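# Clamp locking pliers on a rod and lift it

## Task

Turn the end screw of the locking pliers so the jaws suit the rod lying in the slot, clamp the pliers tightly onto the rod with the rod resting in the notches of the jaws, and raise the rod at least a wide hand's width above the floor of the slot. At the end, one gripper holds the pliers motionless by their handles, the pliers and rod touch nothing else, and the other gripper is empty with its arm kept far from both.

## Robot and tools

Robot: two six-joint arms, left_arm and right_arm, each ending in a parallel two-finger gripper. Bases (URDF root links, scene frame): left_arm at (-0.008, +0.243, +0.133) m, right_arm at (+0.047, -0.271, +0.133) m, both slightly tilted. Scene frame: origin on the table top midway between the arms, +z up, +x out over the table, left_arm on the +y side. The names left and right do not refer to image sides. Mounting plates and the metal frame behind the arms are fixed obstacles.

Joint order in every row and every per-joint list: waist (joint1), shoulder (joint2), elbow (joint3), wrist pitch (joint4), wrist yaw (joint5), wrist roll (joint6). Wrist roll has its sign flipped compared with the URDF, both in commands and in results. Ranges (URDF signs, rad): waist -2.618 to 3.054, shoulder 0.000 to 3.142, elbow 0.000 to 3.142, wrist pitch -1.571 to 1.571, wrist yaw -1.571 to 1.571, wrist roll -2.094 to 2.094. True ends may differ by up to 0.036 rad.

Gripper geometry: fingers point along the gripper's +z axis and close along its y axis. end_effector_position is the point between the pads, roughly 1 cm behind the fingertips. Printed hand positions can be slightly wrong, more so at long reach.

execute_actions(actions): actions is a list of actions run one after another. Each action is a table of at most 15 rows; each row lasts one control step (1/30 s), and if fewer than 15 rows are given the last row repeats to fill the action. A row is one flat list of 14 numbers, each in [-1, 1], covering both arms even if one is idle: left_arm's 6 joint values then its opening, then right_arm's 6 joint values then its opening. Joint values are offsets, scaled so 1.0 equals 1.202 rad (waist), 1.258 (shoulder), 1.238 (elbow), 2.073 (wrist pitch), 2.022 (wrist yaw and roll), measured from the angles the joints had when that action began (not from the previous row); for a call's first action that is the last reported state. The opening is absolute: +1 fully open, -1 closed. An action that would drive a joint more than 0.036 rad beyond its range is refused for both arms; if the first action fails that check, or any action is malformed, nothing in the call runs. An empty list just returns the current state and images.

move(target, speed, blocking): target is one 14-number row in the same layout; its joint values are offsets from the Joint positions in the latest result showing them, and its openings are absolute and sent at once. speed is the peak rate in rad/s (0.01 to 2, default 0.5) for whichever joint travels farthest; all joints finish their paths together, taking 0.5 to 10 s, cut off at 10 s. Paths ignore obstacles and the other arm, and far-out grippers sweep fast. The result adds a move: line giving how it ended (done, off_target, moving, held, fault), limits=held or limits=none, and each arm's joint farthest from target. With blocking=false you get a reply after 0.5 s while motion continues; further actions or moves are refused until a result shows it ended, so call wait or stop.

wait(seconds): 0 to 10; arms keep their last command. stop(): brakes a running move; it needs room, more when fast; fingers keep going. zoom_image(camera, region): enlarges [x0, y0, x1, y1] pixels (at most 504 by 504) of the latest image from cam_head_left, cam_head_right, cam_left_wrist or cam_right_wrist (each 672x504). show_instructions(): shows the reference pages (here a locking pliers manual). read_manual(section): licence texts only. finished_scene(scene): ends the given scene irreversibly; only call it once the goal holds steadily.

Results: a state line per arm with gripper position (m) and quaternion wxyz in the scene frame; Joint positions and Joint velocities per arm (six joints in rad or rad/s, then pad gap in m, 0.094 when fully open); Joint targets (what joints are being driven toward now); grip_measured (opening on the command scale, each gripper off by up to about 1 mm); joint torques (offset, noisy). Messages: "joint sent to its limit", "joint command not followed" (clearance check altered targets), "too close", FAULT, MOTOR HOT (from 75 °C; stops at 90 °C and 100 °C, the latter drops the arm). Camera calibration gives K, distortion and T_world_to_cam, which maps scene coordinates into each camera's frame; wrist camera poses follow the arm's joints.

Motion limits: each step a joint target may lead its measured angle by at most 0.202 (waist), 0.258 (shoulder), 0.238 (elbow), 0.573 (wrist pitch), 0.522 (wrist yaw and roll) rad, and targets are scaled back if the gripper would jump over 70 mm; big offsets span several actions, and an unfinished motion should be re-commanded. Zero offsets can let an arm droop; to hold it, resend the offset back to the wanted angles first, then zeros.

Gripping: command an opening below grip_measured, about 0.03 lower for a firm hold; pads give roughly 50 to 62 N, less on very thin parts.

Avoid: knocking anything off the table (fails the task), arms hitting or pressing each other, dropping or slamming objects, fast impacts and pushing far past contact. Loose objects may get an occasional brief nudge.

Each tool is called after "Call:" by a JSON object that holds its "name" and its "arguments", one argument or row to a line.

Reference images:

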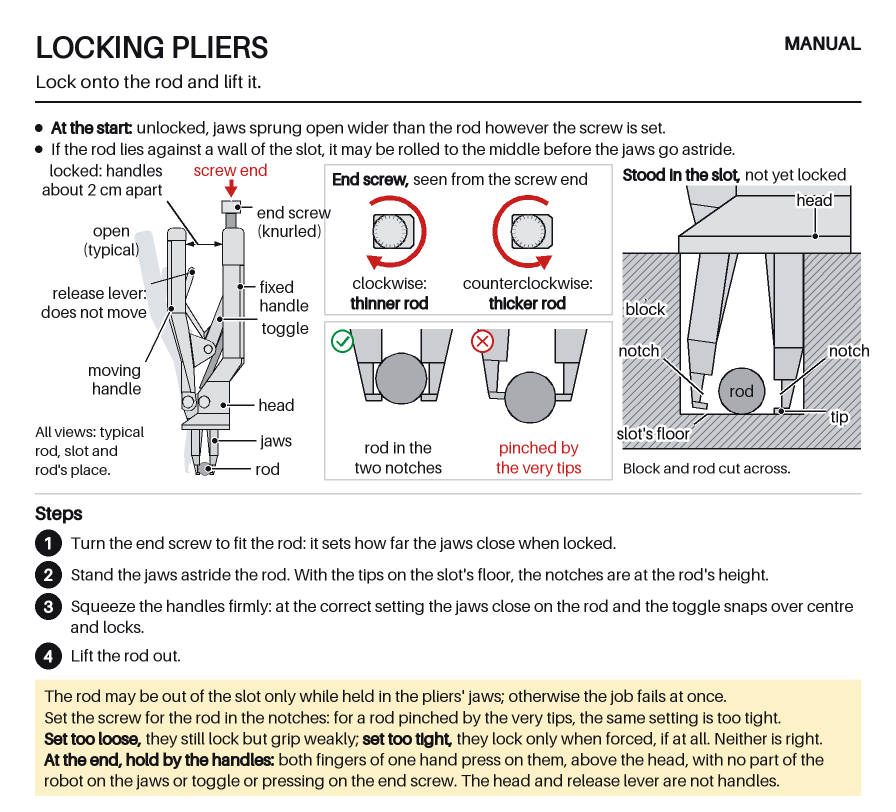

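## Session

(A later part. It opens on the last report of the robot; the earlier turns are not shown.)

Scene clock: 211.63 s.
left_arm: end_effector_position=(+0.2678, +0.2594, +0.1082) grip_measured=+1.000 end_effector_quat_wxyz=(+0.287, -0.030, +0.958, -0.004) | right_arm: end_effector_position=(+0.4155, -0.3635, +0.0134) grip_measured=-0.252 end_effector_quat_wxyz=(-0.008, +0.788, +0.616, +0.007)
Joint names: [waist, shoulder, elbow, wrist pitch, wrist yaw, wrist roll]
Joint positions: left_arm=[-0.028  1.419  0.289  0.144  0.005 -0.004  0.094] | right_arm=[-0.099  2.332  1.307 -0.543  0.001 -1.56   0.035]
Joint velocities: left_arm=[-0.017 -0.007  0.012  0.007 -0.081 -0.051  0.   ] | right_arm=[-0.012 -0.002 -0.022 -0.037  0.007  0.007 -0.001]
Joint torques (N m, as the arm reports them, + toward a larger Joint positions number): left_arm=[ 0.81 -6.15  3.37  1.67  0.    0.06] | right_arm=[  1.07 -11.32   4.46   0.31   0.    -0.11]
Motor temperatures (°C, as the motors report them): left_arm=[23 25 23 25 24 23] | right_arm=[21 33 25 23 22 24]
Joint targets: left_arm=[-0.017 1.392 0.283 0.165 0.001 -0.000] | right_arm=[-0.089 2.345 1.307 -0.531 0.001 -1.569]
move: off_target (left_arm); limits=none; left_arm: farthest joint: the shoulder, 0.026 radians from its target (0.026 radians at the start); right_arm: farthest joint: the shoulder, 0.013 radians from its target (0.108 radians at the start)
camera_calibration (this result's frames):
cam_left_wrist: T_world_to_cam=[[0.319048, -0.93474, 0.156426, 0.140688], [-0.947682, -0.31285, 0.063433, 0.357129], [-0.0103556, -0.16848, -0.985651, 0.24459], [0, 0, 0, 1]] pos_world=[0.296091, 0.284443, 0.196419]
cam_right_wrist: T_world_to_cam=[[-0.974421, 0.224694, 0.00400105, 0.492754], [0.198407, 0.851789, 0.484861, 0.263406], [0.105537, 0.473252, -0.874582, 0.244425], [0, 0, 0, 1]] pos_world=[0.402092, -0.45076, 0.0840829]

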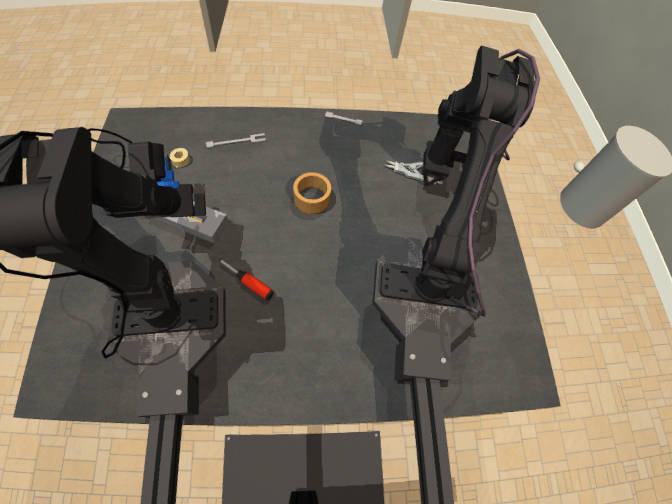

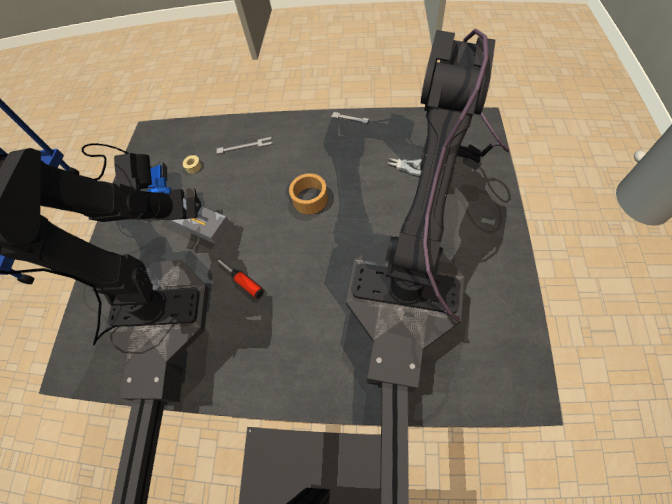

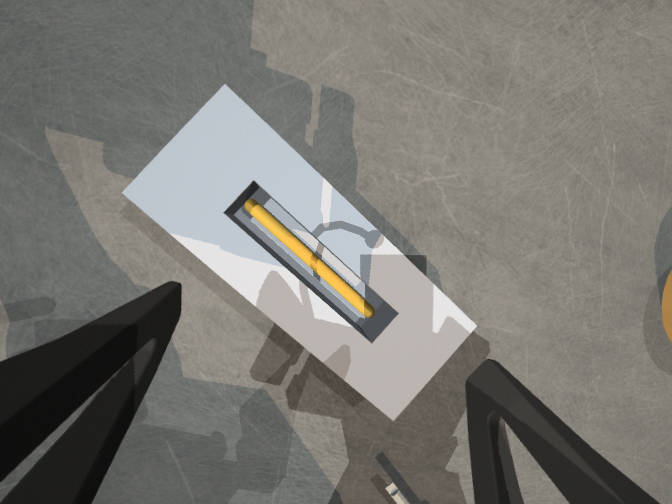

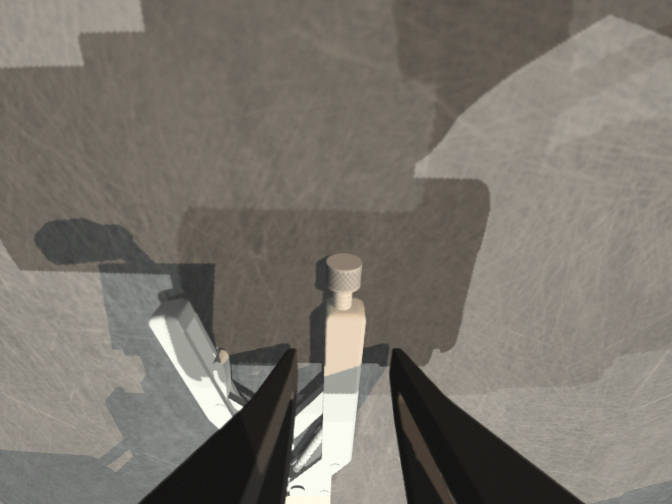

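Call:
{"name": "execute_actions", "arguments": {
  "actions": [
    [[0.009,-0.021,-0.005,0.010,-0.002,0.002,1.0, 0,0.012,0,0.006,0,0,-0.30],[0.009,-0.021,-0.005,0.010,-0.002,0.002,1.0, 0,0.013,0,0.007,0,0,-0.35],[0.009,-0.021,-0.005,0.010,-0.002,0.002,1.0, 0,0.014,0,0.008,0,0,-0.40],[0.009,-0.021,-0.005,0.010,-0.002,0.002,1.0, 0,0.015,0,0.008,0,0,-0.45],[0.009,-0.021,-0.005,0.010,-0.002,0.002,1.0, 0,0.015,0,0.008,0,0,-0.50],[0.009,-0.021,-0.005,0.010,-0.002,0.002,1.0, 0,0.015,0,0.008,0,0,-0.54],[0.009,-0.021,-0.005,0.010,-0.002,0.002,1.0, 0,0.015,0,0.008,0,0,-0.58],[0.009,-0.021,-0.005,0.010,-0.002,0.002,1.0, 0,0.015,0,0.008,0,0,-0.61],[0.009,-0.021,-0.005,0.010,-0.002,0.002,1.0, 0,0.015,0,0.008,0,0,-0.64],[0.009,-0.021,-0.005,0.010,-0.002,0.002,1.0, 0,0.015,0,0.008,0,0,-0.66],[0.009,-0.021,-0.005,0.010,-0.002,0.002,1.0, 0,0.015,0,0.008,0,0,-0.68],[0.009,-0.021,-0.005,0.010,-0.002,0.002,1.0, 0,0.015,0,0.008,0,0,-0.69],[0.009,-0.021,-0.005,0.010,-0.002,0.002,1.0, 0,0.015,0,0.008,0,0,-0.70],[0.009,-0.021,-0.005,0.010,-0.002,0.002,1.0, 0,0.015,0,0.008,0,0,-0.70],[0.009,-0.021,-0.005,0.010,-0.002,0.002,1.0, 0,0.015,0,0.008,0,0,-0.70]],
    [[0.009,-0.021,-0.005,0.010,-0.002,0.002,1.0, 0,0,0,0,0,0,-0.71],[0.009,-0.021,-0.005,0.010,-0.002,0.002,1.0, 0,0,0,0,0,0,-0.72],[0.009,-0.021,-0.005,0.010,-0.002,0.002,1.0, 0,0,0,0,0,0,-0.73],[0.009,-0.021,-0.005,0.010,-0.002,0.002,1.0, 0,0,0,0,0,0,-0.74],[0.009,-0.021,-0.005,0.010,-0.002,0.002,1.0, 0,0,0,0,0,0,-0.75],[0.009,-0.021,-0.005,0.010,-0.002,0.002,1.0, 0,0,0,0,0,0,-0.76],[0.009,-0.021,-0.005,0.010,-0.002,0.002,1.0, 0,0,0,0,0,0,-0.77],[0.009,-0.021,-0.005,0.010,-0.002,0.002,1.0, 0,0,0,0,0,0,-0.78]]
  ]
}}

Scene clock: 228.20 s.
left_arm: end_effector_position=(+0.2678, +0.2594, +0.1082) grip_measured=+1.000 end_effector_quat_wxyz=(+0.287, -0.030, +0.958, -0.004) | right_arm: end_effector_position=(+0.4164, -0.3638, +0.0134) grip_measured=-0.754 end_effector_quat_wxyz=(-0.007, +0.788, +0.616, +0.008)
Joint names: [waist, shoulder, elbow, wrist pitch, wrist yaw, wrist roll]
Joint positions: left_arm=[-0.028  1.419  0.289  0.144  0.005 -0.004  0.094] | right_arm=[-0.099  2.332  1.307 -0.54   0.001 -1.56   0.012]
Joint velocities: left_arm=[ 0.007  0.007  0.002 -0.095 -0.007  0.066  0.   ] | right_arm=[-0.017  0.002 -0.002 -0.022 -0.037 -0.022 -0.   ]
Joint torques (N m, as the arm reports them, + toward a larger Joint positions number): left_arm=[ 0.81 -6.16  3.38  1.68 -0.01  0.06] | right_arm=[  0.24 -12.34   4.49   0.17   0.01  -0.01]
Motor temperatures (°C, as the motors report them): left_arm=[23 25 23 26 24 23] | right_arm=[21 33 25 23 22 24]
Joint targets: left_arm=[-0.017 1.392 0.283 0.165 0.001 -0.000] | right_arm=[-0.099 2.332 1.307 -0.540 0.001 -1.560]
camera_calibration (this result's frames):
cam_left_wrist: T_world_to_cam=[[0.319048, -0.93474, 0.156426, 0.140688], [-0.947682, -0.31285, 0.063433, 0.357129], [-0.0103556, -0.16848, -0.985651, 0.24459], [0, 0, 0, 1]] pos_world=[0.296091, 0.284443, 0.196419]
cam_right_wrist: T_world_to_cam=[[-0.97441, 0.224777, 0.000188746, 0.493778], [0.196688, 0.85224, 0.484769, 0.264311], [0.108804, 0.472401, -0.874642, 0.242769], [0, 0, 0, 1]] pos_world=[0.402742, -0.45093, 0.0841133]

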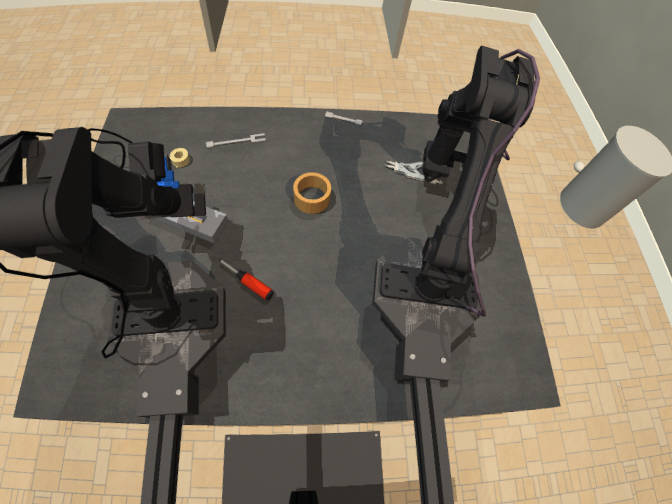

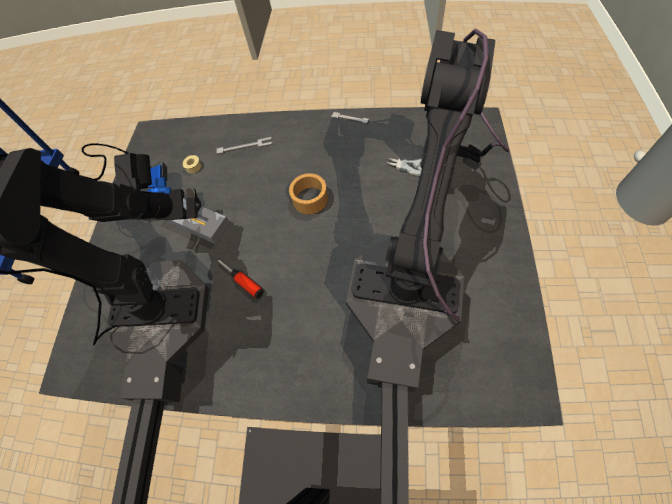

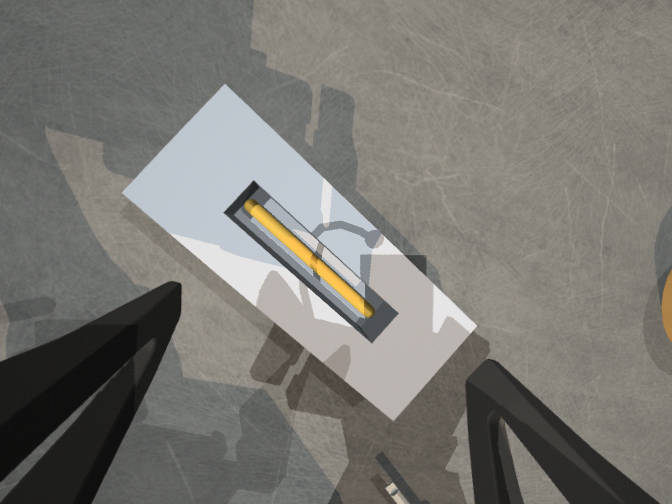

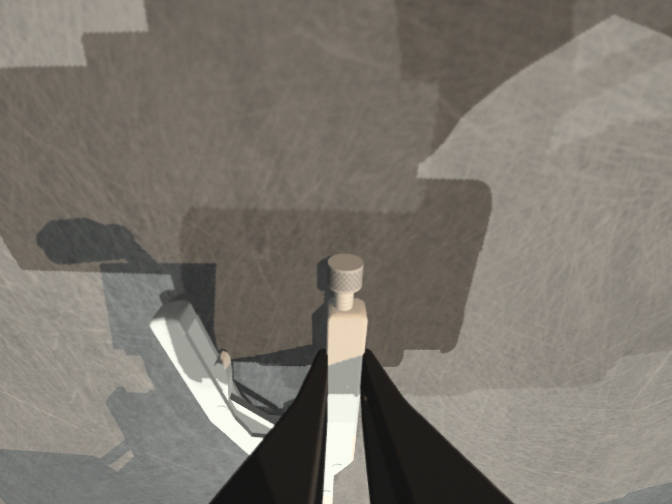

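Call:
{"name": "move", "arguments": {
  "target": [0.009, -0.021, -0.005, 0.010, -0.002, 0.002, 1.0, 0.0, 0.0175, 0.0, 0.006, 0.0, 0.0, -0.66],
  "speed": 0.03
}}

Scene clock: 235.53 s.
left_arm: end_effector_position=(+0.2678, +0.2594, +0.1082) grip_measured=+1.000 end_effector_quat_wxyz=(+0.287, -0.030, +0.958, -0.004) | right_arm: end_effector_position=(+0.4165, -0.3638, +0.0134) grip_measured=-0.662 end_effector_quat_wxyz=(-0.006, +0.788, +0.616, +0.008)
Joint names: [waist, shoulder, elbow, wrist pitch, wrist yaw, wrist roll]
Joint positions: left_arm=[-0.028  1.419  0.289  0.144  0.005 -0.004  0.094] | right_arm=[-0.099  2.332  1.307 -0.539  0.001 -1.56   0.016]
Joint velocities: left_arm=[ 0.007  0.007  0.002 -0.066 -0.051 -0.007  0.   ] | right_arm=[ 0.007 -0.002  0.002 -0.007 -0.051 -0.066 -0.   ]
Joint torques (N m, as the arm reports them, + toward a larger Joint positions number): left_arm=[ 0.82 -6.14  3.38  1.68  0.    0.06] | right_arm=[  0.21 -10.48   4.43   0.31   0.01  -0.01]
Motor temperatures (°C, as the motors report them): left_arm=[23 25 23 26 24 23] | right_arm=[21 33 25 23 22 24]
Joint targets: left_arm=[-0.017 1.392 0.283 0.165 0.001 -0.000] | right_arm=[-0.099 2.354 1.307 -0.527 0.001 -1.560]
move: off_target (left_arm, right_arm); limits=none; left_arm: farthest joint: the shoulder, 0.026 radians from its target (0.026 radians at the start); right_arm: farthest joint: the shoulder, 0.022 radians from its target (0.022 radians at the start)
camera_calibration (this result's frames):
cam_left_wrist: T_world_to_cam=[[0.319048, -0.93474, 0.156426, 0.140688], [-0.947682, -0.31285, 0.063433, 0.357129], [-0.0103556, -0.16848, -0.985651, 0.24459], [0, 0, 0, 1]] pos_world=[0.296091, 0.284443, 0.196419]
cam_right_wrist: T_world_to_cam=[[-0.974408, 0.224785, -0.000192487, 0.49388], [0.196516, 0.852285, 0.48476, 0.264401], [0.109131, 0.472316, -0.874647, 0.242603], [0, 0, 0, 1]] pos_world=[0.402807, -0.450947, 0.0841165]

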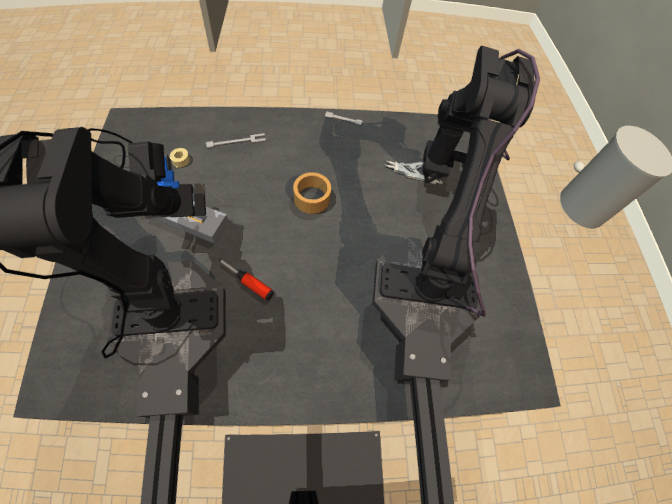

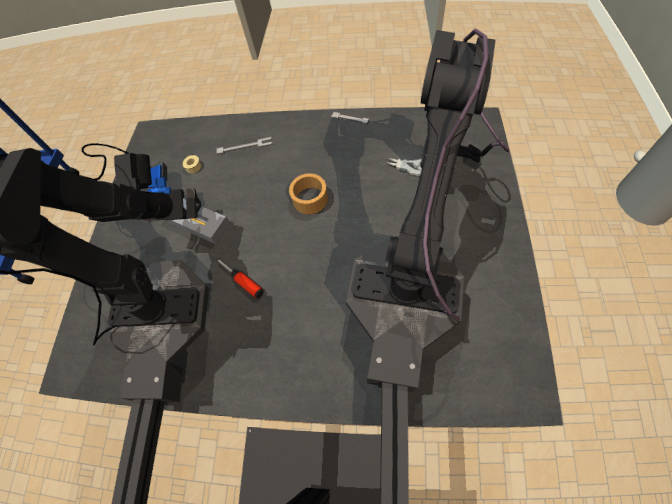

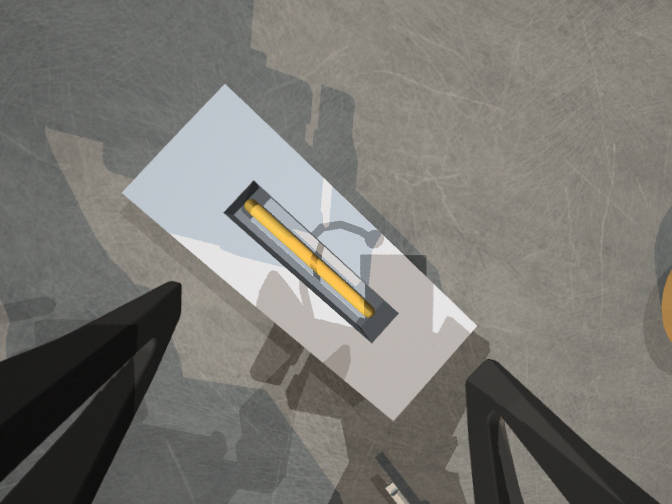

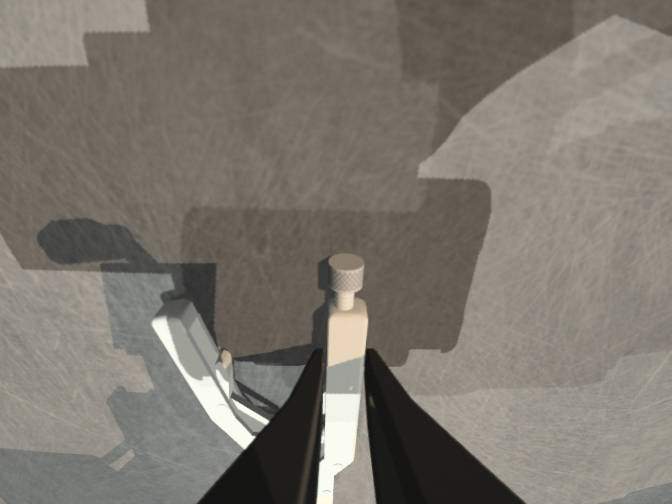

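Call:
{"name": "execute_actions", "arguments": {
  "actions": [
    [[0.009,-0.021,-0.005,0.010,-0.002,0.002,1.0, 0,0.026,0,0.006,0,0,-0.66],[0.009,-0.021,-0.005,0.010,-0.002,0.002,1.0, 0,0.026,0,0.006,0,0,-0.66],[0.009,-0.021,-0.005,0.010,-0.002,0.002,1.0, 0,0.016,0,0.006,0,0,-0.66]]
  ]
}}

Scene clock: 241.97 s.
left_arm: end_effector_position=(+0.2678, +0.2594, +0.1082) grip_measured=+1.000 end_effector_quat_wxyz=(+0.287, -0.030, +0.958, -0.004) | right_arm: end_effector_position=(+0.4150, -0.3633, +0.0100) grip_measured=-0.662 end_effector_quat_wxyz=(-0.009, +0.788, +0.616, +0.006)
Joint names: [waist, shoulder, elbow, wrist pitch, wrist yaw, wrist roll]
Joint positions: left_arm=[-0.028  1.419  0.289  0.144  0.005 -0.004  0.094] | right_arm=[-0.099  2.341  1.307 -0.536  0.001 -1.56   0.016]
Joint velocities: left_arm=[ 0.007 -0.007  0.002  0.007  0.022 -0.022  0.   ] | right_arm=[-0.027  0.002  0.002  0.051  0.022  0.037 -0.001]
Joint torques (N m, as the arm reports them, + toward a larger Joint positions number): left_arm=[ 0.8  -6.15  3.38  1.68 -0.01  0.06] | right_arm=[  0.21 -11.38   4.42   0.24   0.01   0.  ]
Motor temperatures (°C, as the motors report them): left_arm=[23 25 23 26 24 23] | right_arm=[21 33 25 23 22 24]
Joint targets: left_arm=[-0.017 1.392 0.283 0.165 0.001 -0.000] | right_arm=[-0.099 2.352 1.307 -0.527 0.001 -1.560]
camera_calibration (this result's frames):
cam_left_wrist: T_world_to_cam=[[0.319048, -0.93474, 0.156426, 0.140688], [-0.947682, -0.31285, 0.063433, 0.357129], [-0.0103556, -0.16848, -0.985651, 0.24459], [0, 0, 0, 1]] pos_world=[0.296091, 0.284443, 0.196419]
cam_right_wrist: T_world_to_cam=[[-0.974421, 0.224643, 0.00628841, 0.492242], [0.199439, 0.851519, 0.484912, 0.264468], [0.103578, 0.473763, -0.87454, 0.242375], [0, 0, 0, 1]] pos_world=[0.401801, -0.450607, 0.0806275]

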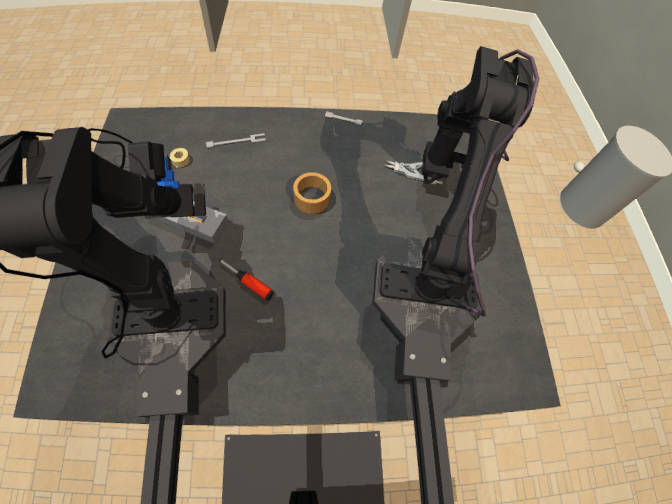

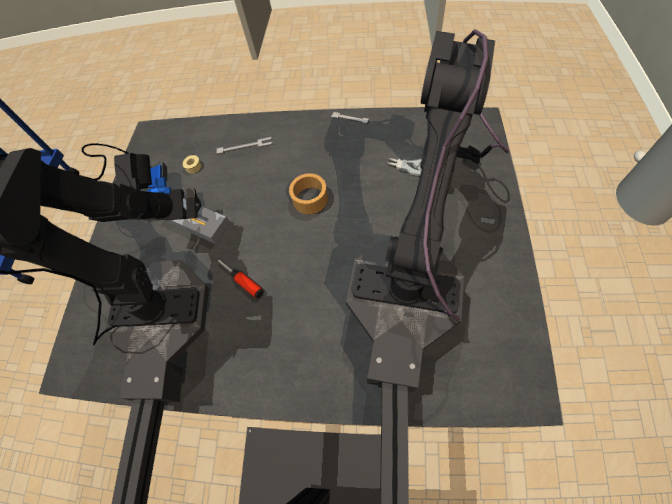

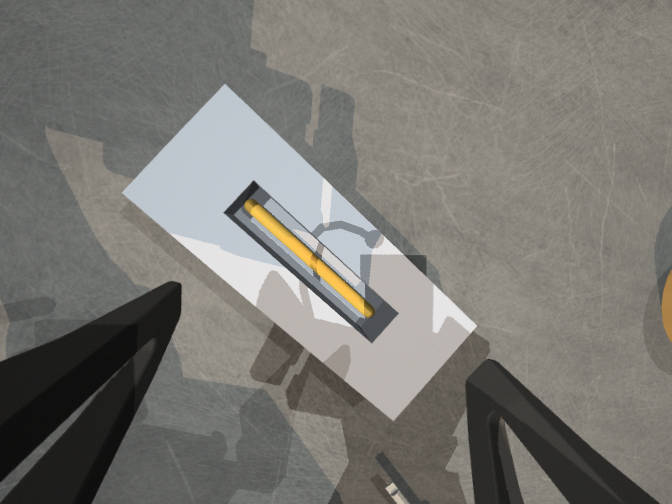

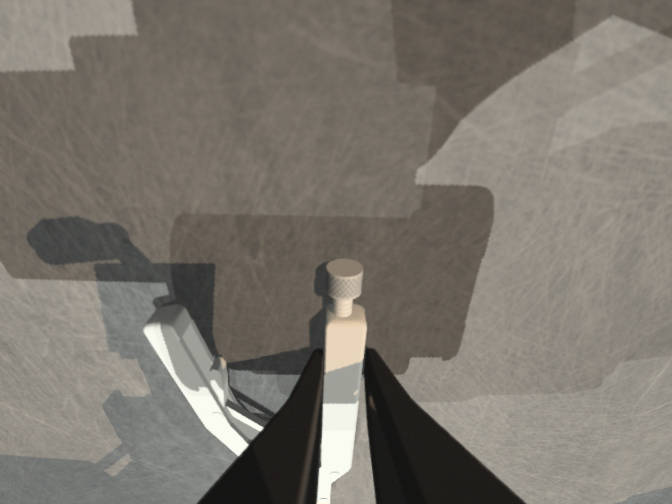

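Call:
{"name": "execute_actions", "arguments": {
  "actions": [
    [[0.009,-0.021,-0.005,0.010,-0.002,0.002,1.0, 0,0,0,0,0,0,-0.68],[0.009,-0.021,-0.005,0.010,-0.002,0.002,1.0, 0,0,0,0,0,0,-0.70],[0.009,-0.021,-0.005,0.010,-0.002,0.002,1.0, 0,0,0,0,0,0,-0.71],[0.009,-0.021,-0.005,0.010,-0.002,0.002,1.0, 0,0,0,0,0,0,-0.72],[0.009,-0.021,-0.005,0.010,-0.002,0.002,1.0, 0,0,0,0,0,0,-0.73],[0.009,-0.021,-0.005,0.010,-0.002,0.002,1.0, 0,0,0,0,0,0,-0.74],[0.009,-0.021,-0.005,0.010,-0.002,0.002,1.0, 0,0,0,0,0,0,-0.75],[0.009,-0.021,-0.005,0.010,-0.002,0.002,1.0, 0,0,0,0,0,0,-0.76],[0.009,-0.021,-0.005,0.010,-0.002,0.002,1.0, 0,0,0,0,0,0,-0.77],[0.009,-0.021,-0.005,0.010,-0.002,0.002,1.0, 0,0,0,0,0,0,-0.78],[0.009,-0.021,-0.005,0.010,-0.002,0.002,1.0, 0,0,0,0,0,0,-0.79]]
  ]
}}

Scene clock: 247.97 s.
left_arm: end_effector_position=(+0.2678, +0.2594, +0.1082) grip_measured=+1.000 end_effector_quat_wxyz=(+0.287, -0.030, +0.958, -0.004) | right_arm: end_effector_position=(+0.4150, -0.3633, +0.0100) grip_measured=-0.747 end_effector_quat_wxyz=(-0.009, +0.788, +0.616, +0.006)
Joint names: [waist, shoulder, elbow, wrist pitch, wrist yaw, wrist roll]
Joint positions: left_arm=[-0.028  1.419  0.289  0.144  0.005 -0.004  0.094] | right_arm=[-0.099  2.341  1.307 -0.536  0.001 -1.56   0.012]
Joint velocities: left_arm=[-0.002  0.002 -0.002 -0.022  0.037 -0.051  0.   ] | right_arm=[-0.027 -0.007 -0.002 -0.007 -0.051  0.037 -0.001]
Joint torques (N m, as the arm reports them, + toward a larger Joint positions number): left_arm=[ 0.81 -6.15  3.38  1.68 -0.01  0.06] | right_arm=[  0.22 -12.44   4.38   0.15   0.     0.  ]
Motor temperatures (°C, as the motors report them): left_arm=[23 25 23 26 24 23] | right_arm=[21 33 25 23 22 24]
Joint targets: left_arm=[-0.017 1.392 0.283 0.165 0.001 -0.000] | right_arm=[-0.099 2.341 1.307 -0.536 0.001 -1.560]
camera_calibration (this result's frames):
cam_left_wrist: T_world_to_cam=[[0.319048, -0.93474, 0.156426, 0.140688], [-0.947682, -0.31285, 0.063433, 0.357129], [-0.0103556, -0.16848, -0.985651, 0.24459], [0, 0, 0, 1]] pos_world=[0.296091, 0.284443, 0.196419]
cam_right_wrist: T_world_to_cam=[[-0.974421, 0.224643, 0.00628841, 0.492242], [0.199439, 0.851519, 0.484912, 0.264468], [0.103578, 0.473763, -0.87454, 0.242375], [0, 0, 0, 1]] pos_world=[0.401801, -0.450607, 0.0806275]

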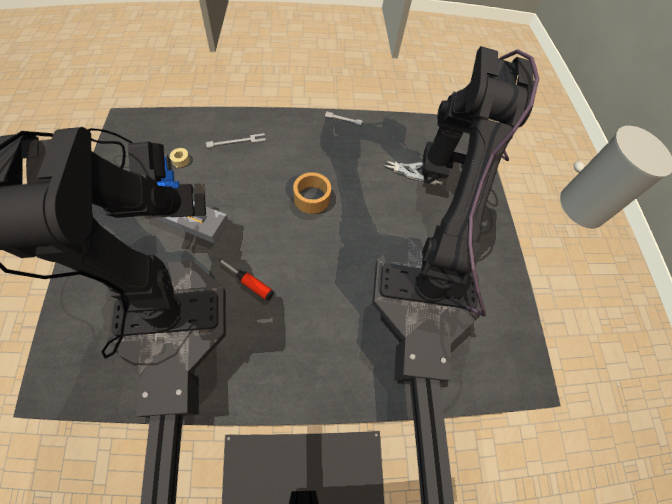

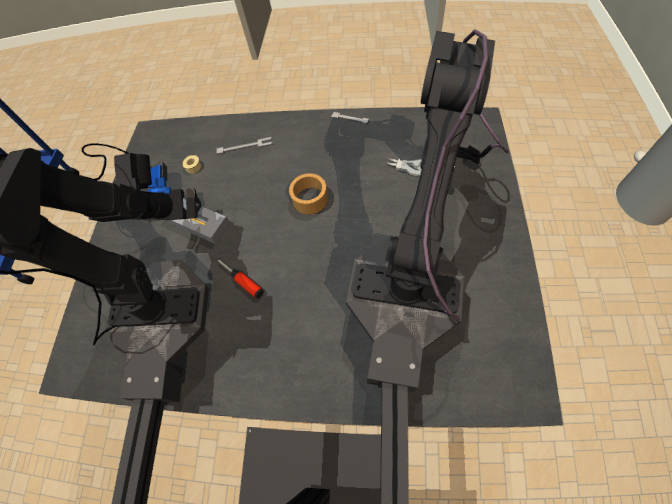

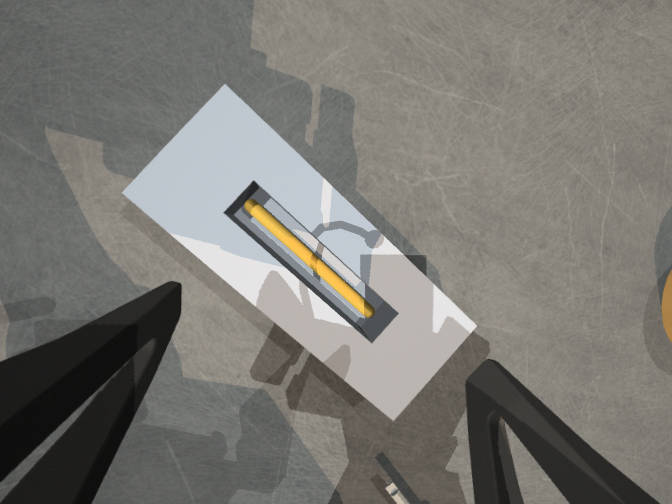

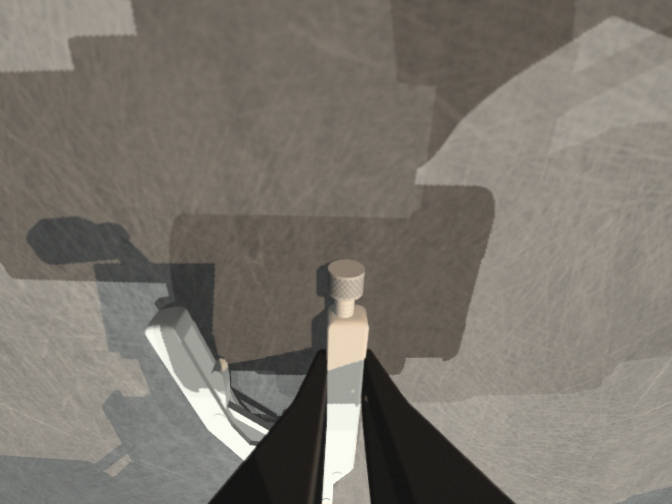

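Call:
{"name": "move", "arguments": {
  "target": [0.245, 0.461, 0.886, -0.524, -0.002, 0.282, 1.0, 0.0, -0.13, 0.0, -0.07, 0.0, 0.0, -0.79],
  "speed": 0.6
}}

Scene clock: 276.83 s.
left_arm: end_effector_position=(+0.3332, +0.3677, +0.1439) grip_measured=+1.000 end_effector_quat_wxyz=(-0.003, -0.440, +0.898, -0.013) | right_arm: end_effector_position=(+0.4144, -0.3643, +0.0605) grip_measured=-0.747 end_effector_quat_wxyz=(-0.002, +0.788, +0.616, +0.011)
Joint names: [waist, shoulder, elbow, wrist pitch, wrist yaw, wrist roll]
Joint positions: left_arm=[ 0.26   1.993  1.361 -0.932  0.005  0.561  0.094] | right_arm=[-0.099  2.201  1.307 -0.66   0.001 -1.56   0.012]
Joint velocities: left_arm=[ 0.012 -0.007 -0.002 -0.007  0.066  0.007  0.   ] | right_arm=[ 0.002 -0.002  0.007 -0.051  0.037  0.007 -0.001]
Joint torques (N m, as the arm reports them, + toward a larger Joint positions number): left_arm=[ 0.33 -9.91  6.12  0.21 -0.01  0.06] | right_arm=[  0.21 -13.86   4.99  -0.01  -0.01  -0.01]
Motor temperatures (°C, as the motors report them): left_arm=[23 26 23 26 24 23] | right_arm=[21 35 25 23 22 24]
Joint targets: left_arm=[0.266 1.999 1.386 -0.942 0.001 0.566] | right_arm=[-0.099 2.178 1.307 -0.681 0.001 -1.560]
move: off_target (left_arm, right_arm); limits=none; left_arm: farthest joint: the elbow, 0.025 radians from its target (1.097 radians at the start); right_arm: farthest joint: the shoulder, 0.023 radians from its target (0.164 radians at the start)
camera_calibration (this result's frames):
cam_left_wrist: T_world_to_cam=[[0.935907, -0.351648, -0.020538, -0.178959], [-0.2714, -0.757041, 0.594333, 0.312358], [-0.224544, -0.550666, -0.803957, 0.48441], [0, 0, 0, 1]] pos_world=[0.361034, 0.440285, 0.200125]
cam_right_wrist: T_world_to_cam=[[-0.974305, 0.224987, -0.0104856, 0.492622], [0.191877, 0.853501, 0.484478, 0.244797], [0.117951, 0.470017, -0.874741, 0.27977], [0, 0, 0, 1]] pos_world=[0.399994, -0.451265, 0.131293]

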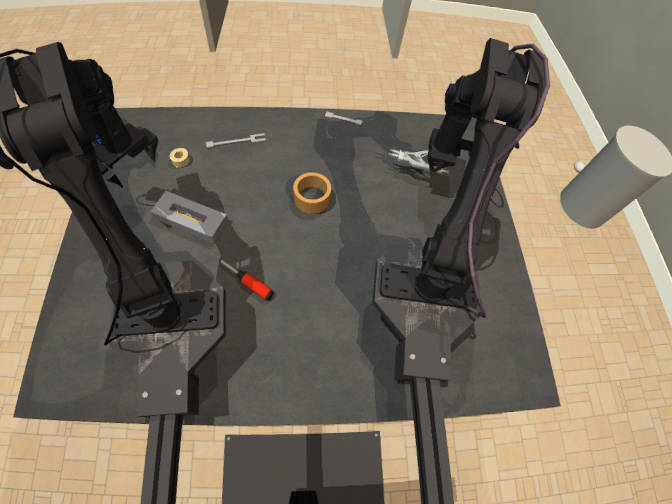

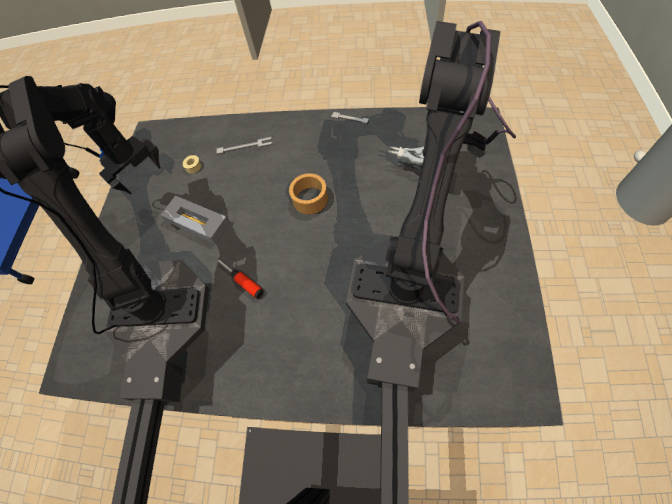

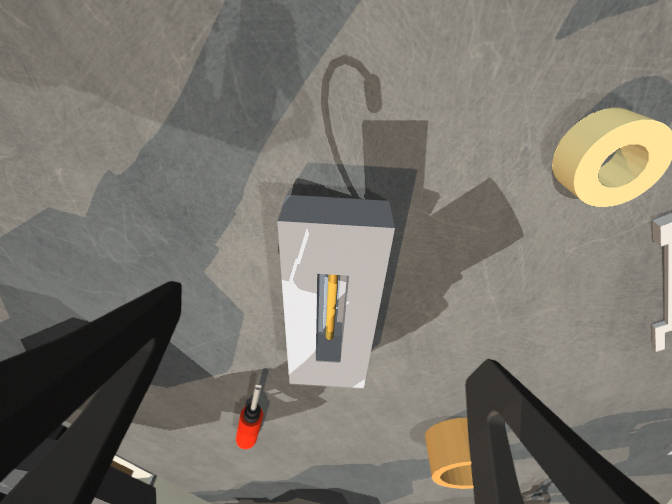

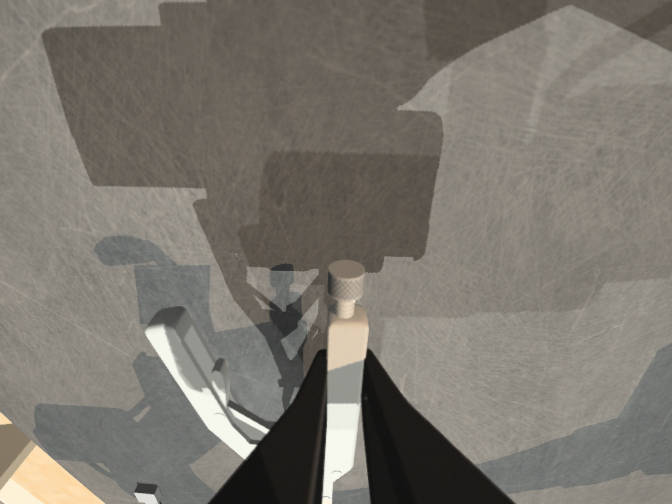

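Call:
{"name": "move", "arguments": {
  "target": [0.005, 0.005, 0.020, -0.005, -0.002, 0.002, 1.0, 0.914, -0.095, -0.329, 0.892, -0.028, 0.783, -0.79],
  "speed": 0.6
}}

Scene clock: 290.17 s.
left_arm: end_effector_position=(+0.3331, +0.3677, +0.1439) grip_measured=+1.000 end_effector_quat_wxyz=(-0.003, -0.440, +0.898, -0.013) | right_arm: end_effector_position=(+0.4038, +0.1423, +0.2651) grip_measured=-0.745 end_effector_quat_wxyz=(+0.622, -0.313, +0.652, +0.300)
Joint names: [waist, shoulder, elbow, wrist pitch, wrist yaw, wrist roll]
Joint positions: left_arm=[ 0.26   1.993  1.361 -0.932  0.005  0.561  0.094] | right_arm=[ 0.999  2.108  0.909  1.135 -0.051  0.016  0.012]
Joint velocities: left_arm=[-0.007  0.012  0.007 -0.022 -0.037  0.051  0.   ] | right_arm=[-0.002  0.002  0.002 -0.022 -0.007  0.007  0.   ]
Joint torques (N m, as the arm reports them, + toward a larger Joint positions number): left_arm=[ 0.3  -9.88  6.1   0.21  0.    0.06] | right_arm=[  0.17 -13.6    4.53   2.47  -0.06   0.06]
Motor temperatures (°C, as the motors report them): left_arm=[23 27 24 25 24 23] | right_arm=[21 37 26 24 22 24]
Joint targets: left_arm=[0.266 1.999 1.386 -0.942 0.001 0.565] | right_arm=[0.999 2.081 0.899 1.189 -0.055 0.024]
move: off_target (left_arm, right_arm); limits=none; left_arm: farthest joint: the elbow, 0.025 radians from its target (0.025 radians at the start); right_arm: farthest joint: the wrist pitch, 0.054 radians from its target (1.849 radians at the start)
camera_calibration (this result's frames):
cam_left_wrist: T_world_to_cam=[[0.936031, -0.351301, -0.0208353, -0.179013], [-0.270899, -0.757063, 0.594533, 0.312121], [-0.224634, -0.550857, -0.803801, 0.48445], [0, 0, 0, 1]] pos_world=[0.360939, 0.44027, 0.200105]
cam_right_wrist: T_world_to_cam=[[0.781257, -0.624027, 0.015106, -0.224418], [-0.3066, -0.404706, -0.861516, 0.45247], [0.543722, 0.668434, -0.507506, -0.0755979], [0, 0, 0, 1]] pos_world=[0.35516, 0.0936064, 0.354833]

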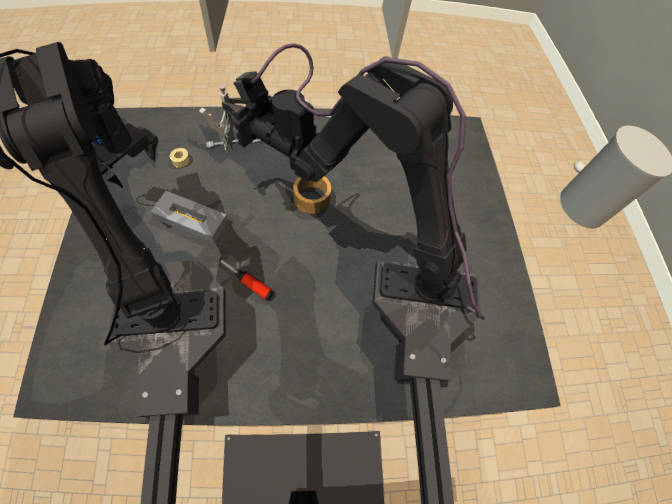

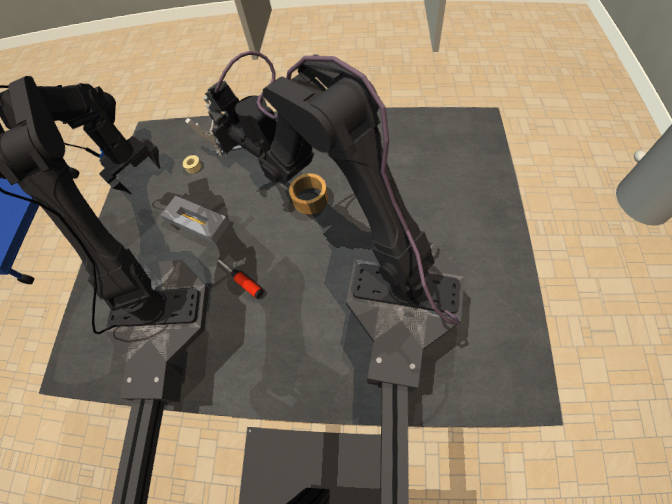

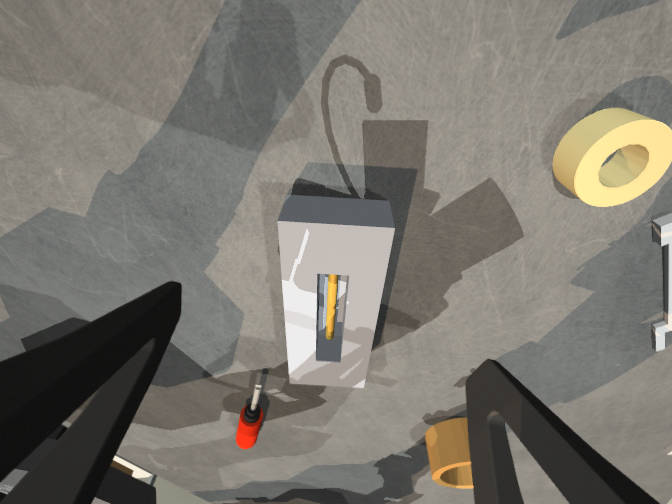

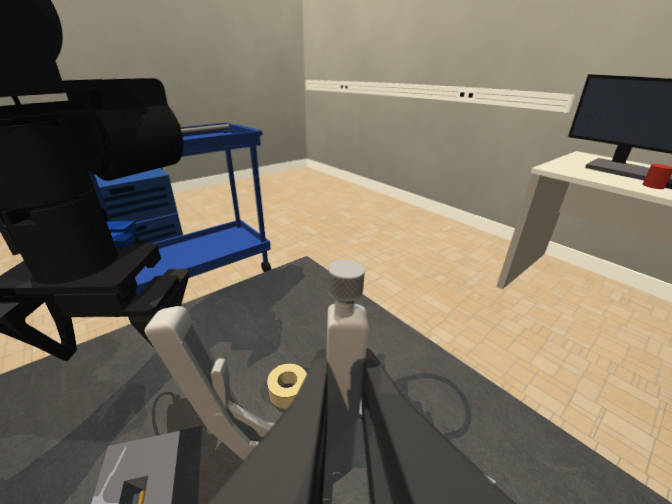

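Call:
{"name": "move", "arguments": {
  "target": [0.005, 0.005, 0.020, -0.005, -0.002, 0.002, 1.0, 0.2196, 0.310, 0.188, 0.130, -0.003, 0.0, -0.79],
  "speed": 0.25
}}

Scene clock: 296.83 s.
left_arm: end_effector_position=(+0.3330, +0.3677, +0.1439) grip_measured=+1.000 end_effector_quat_wxyz=(-0.003, -0.440, +0.898, -0.012) | right_arm: end_effector_position=(+0.3001, +0.2531, +0.1812) grip_measured=-0.745 end_effector_quat_wxyz=(+0.587, -0.391, +0.597, +0.382)
Joint names: [waist, shoulder, elbow, wrist pitch, wrist yaw, wrist roll]
Joint positions: left_arm=[ 0.26   1.993  1.361 -0.932  0.005  0.561  0.094] | right_arm=[ 1.26   2.5    1.109  1.351 -0.052  0.017  0.012]
Joint velocities: left_arm=[0.012 0.012 0.007 0.007 0.022 0.11  0.   ] | right_arm=[-0.007 -0.012  0.002 -0.007 -0.007 -0.051  0.001]
Joint torques (N m, as the arm reports them, + toward a larger Joint positions number): left_arm=[ 0.31 -9.88  6.1   0.2  -0.01  0.06] | right_arm=[  0.4  -13.45   7.13   2.47  -0.05  -0.01]
Motor temperatures (°C, as the motors report them): left_arm=[23 27 24 24 24 23] | right_arm=[21 37 26 26 22 24]
Joint targets: left_arm=[0.266 1.999 1.386 -0.943 0.001 0.565] | right_arm=[1.263 2.498 1.142 1.405 -0.058 0.016]
move: off_target (left_arm, right_arm); limits=none; left_arm: farthest joint: the elbow, 0.025 radians from its target (0.025 radians at the start); right_arm: farthest joint: the wrist pitch, 0.053 radians from its target (0.269 radians at the start)
camera_calibration (this result's frames):
cam_left_wrist: T_world_to_cam=[[0.93602, -0.351311, -0.0211244, -0.178892], [-0.270692, -0.756983, 0.59473, 0.311945], [-0.224926, -0.550961, -0.803648, 0.484526], [0, 0, 0, 1]] pos_world=[0.36087, 0.440245, 0.200086]
cam_right_wrist: T_world_to_cam=[[0.915482, -0.401779, 0.0216007, -0.170731], [-0.176988, -0.45033, -0.875144, 0.368348], [0.361342, 0.797356, -0.483379, -0.118123], [0, 0, 0, 1]] pos_world=[0.264178, 0.191468, 0.268947]

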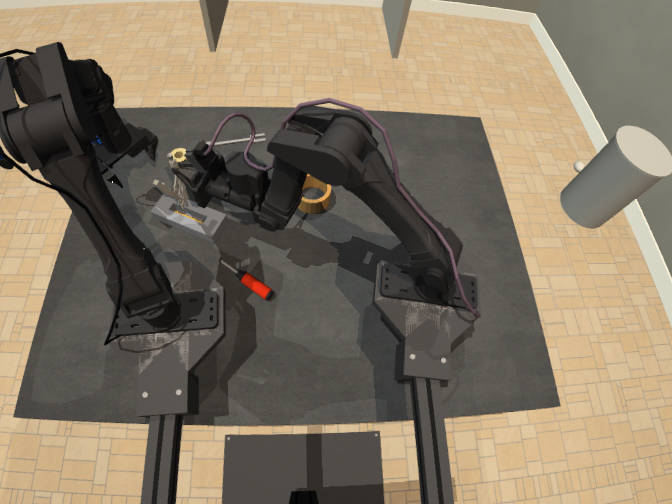

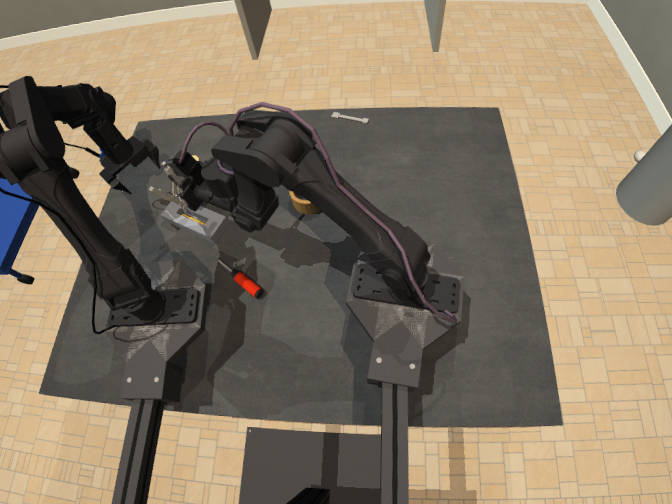

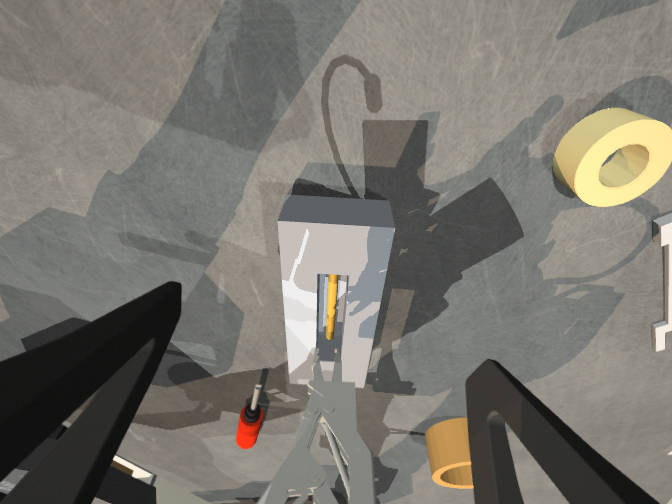

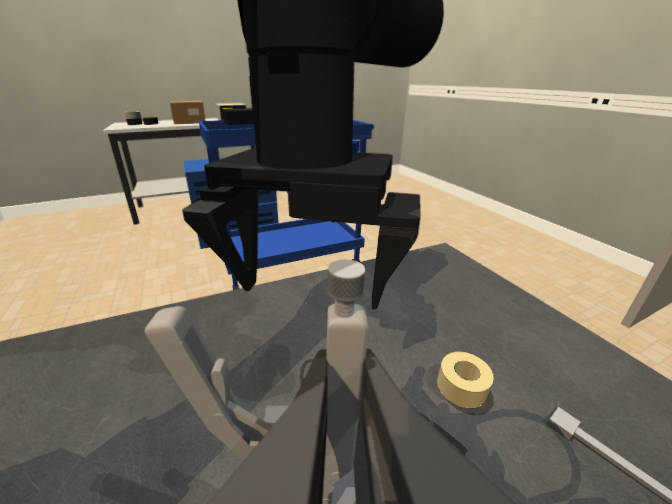

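Call:
{"name": "zoom_image", "arguments": {
  "camera": "cam_left_wrist",
  "region": [270, 260, 400, 420]
}}

Call:
{"name": "zoom_image", "arguments": {
  "camera": "cam_head_left",
  "region": [130, 140, 250, 250]
}}

Region (270, 260, 400, 420) of cam_left_wrist's 672x504 image, scaled by 3.150, with more detail than that image has; it fills the left 410 columns of this view, and the rest is white.

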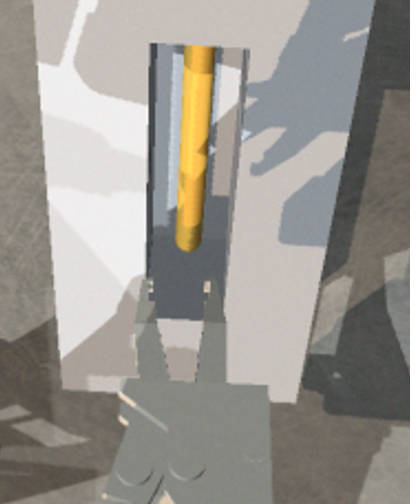

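Region (130, 140, 250, 250) of cam_head_left's 672x504 image, scaled by 4.200, with more detail than that image has; it fills the top 462 rows of this view, and the rest is white.

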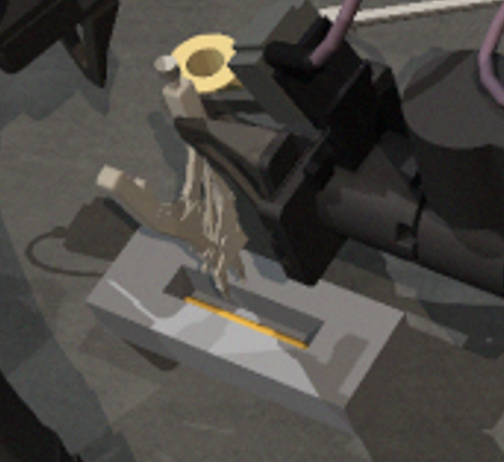

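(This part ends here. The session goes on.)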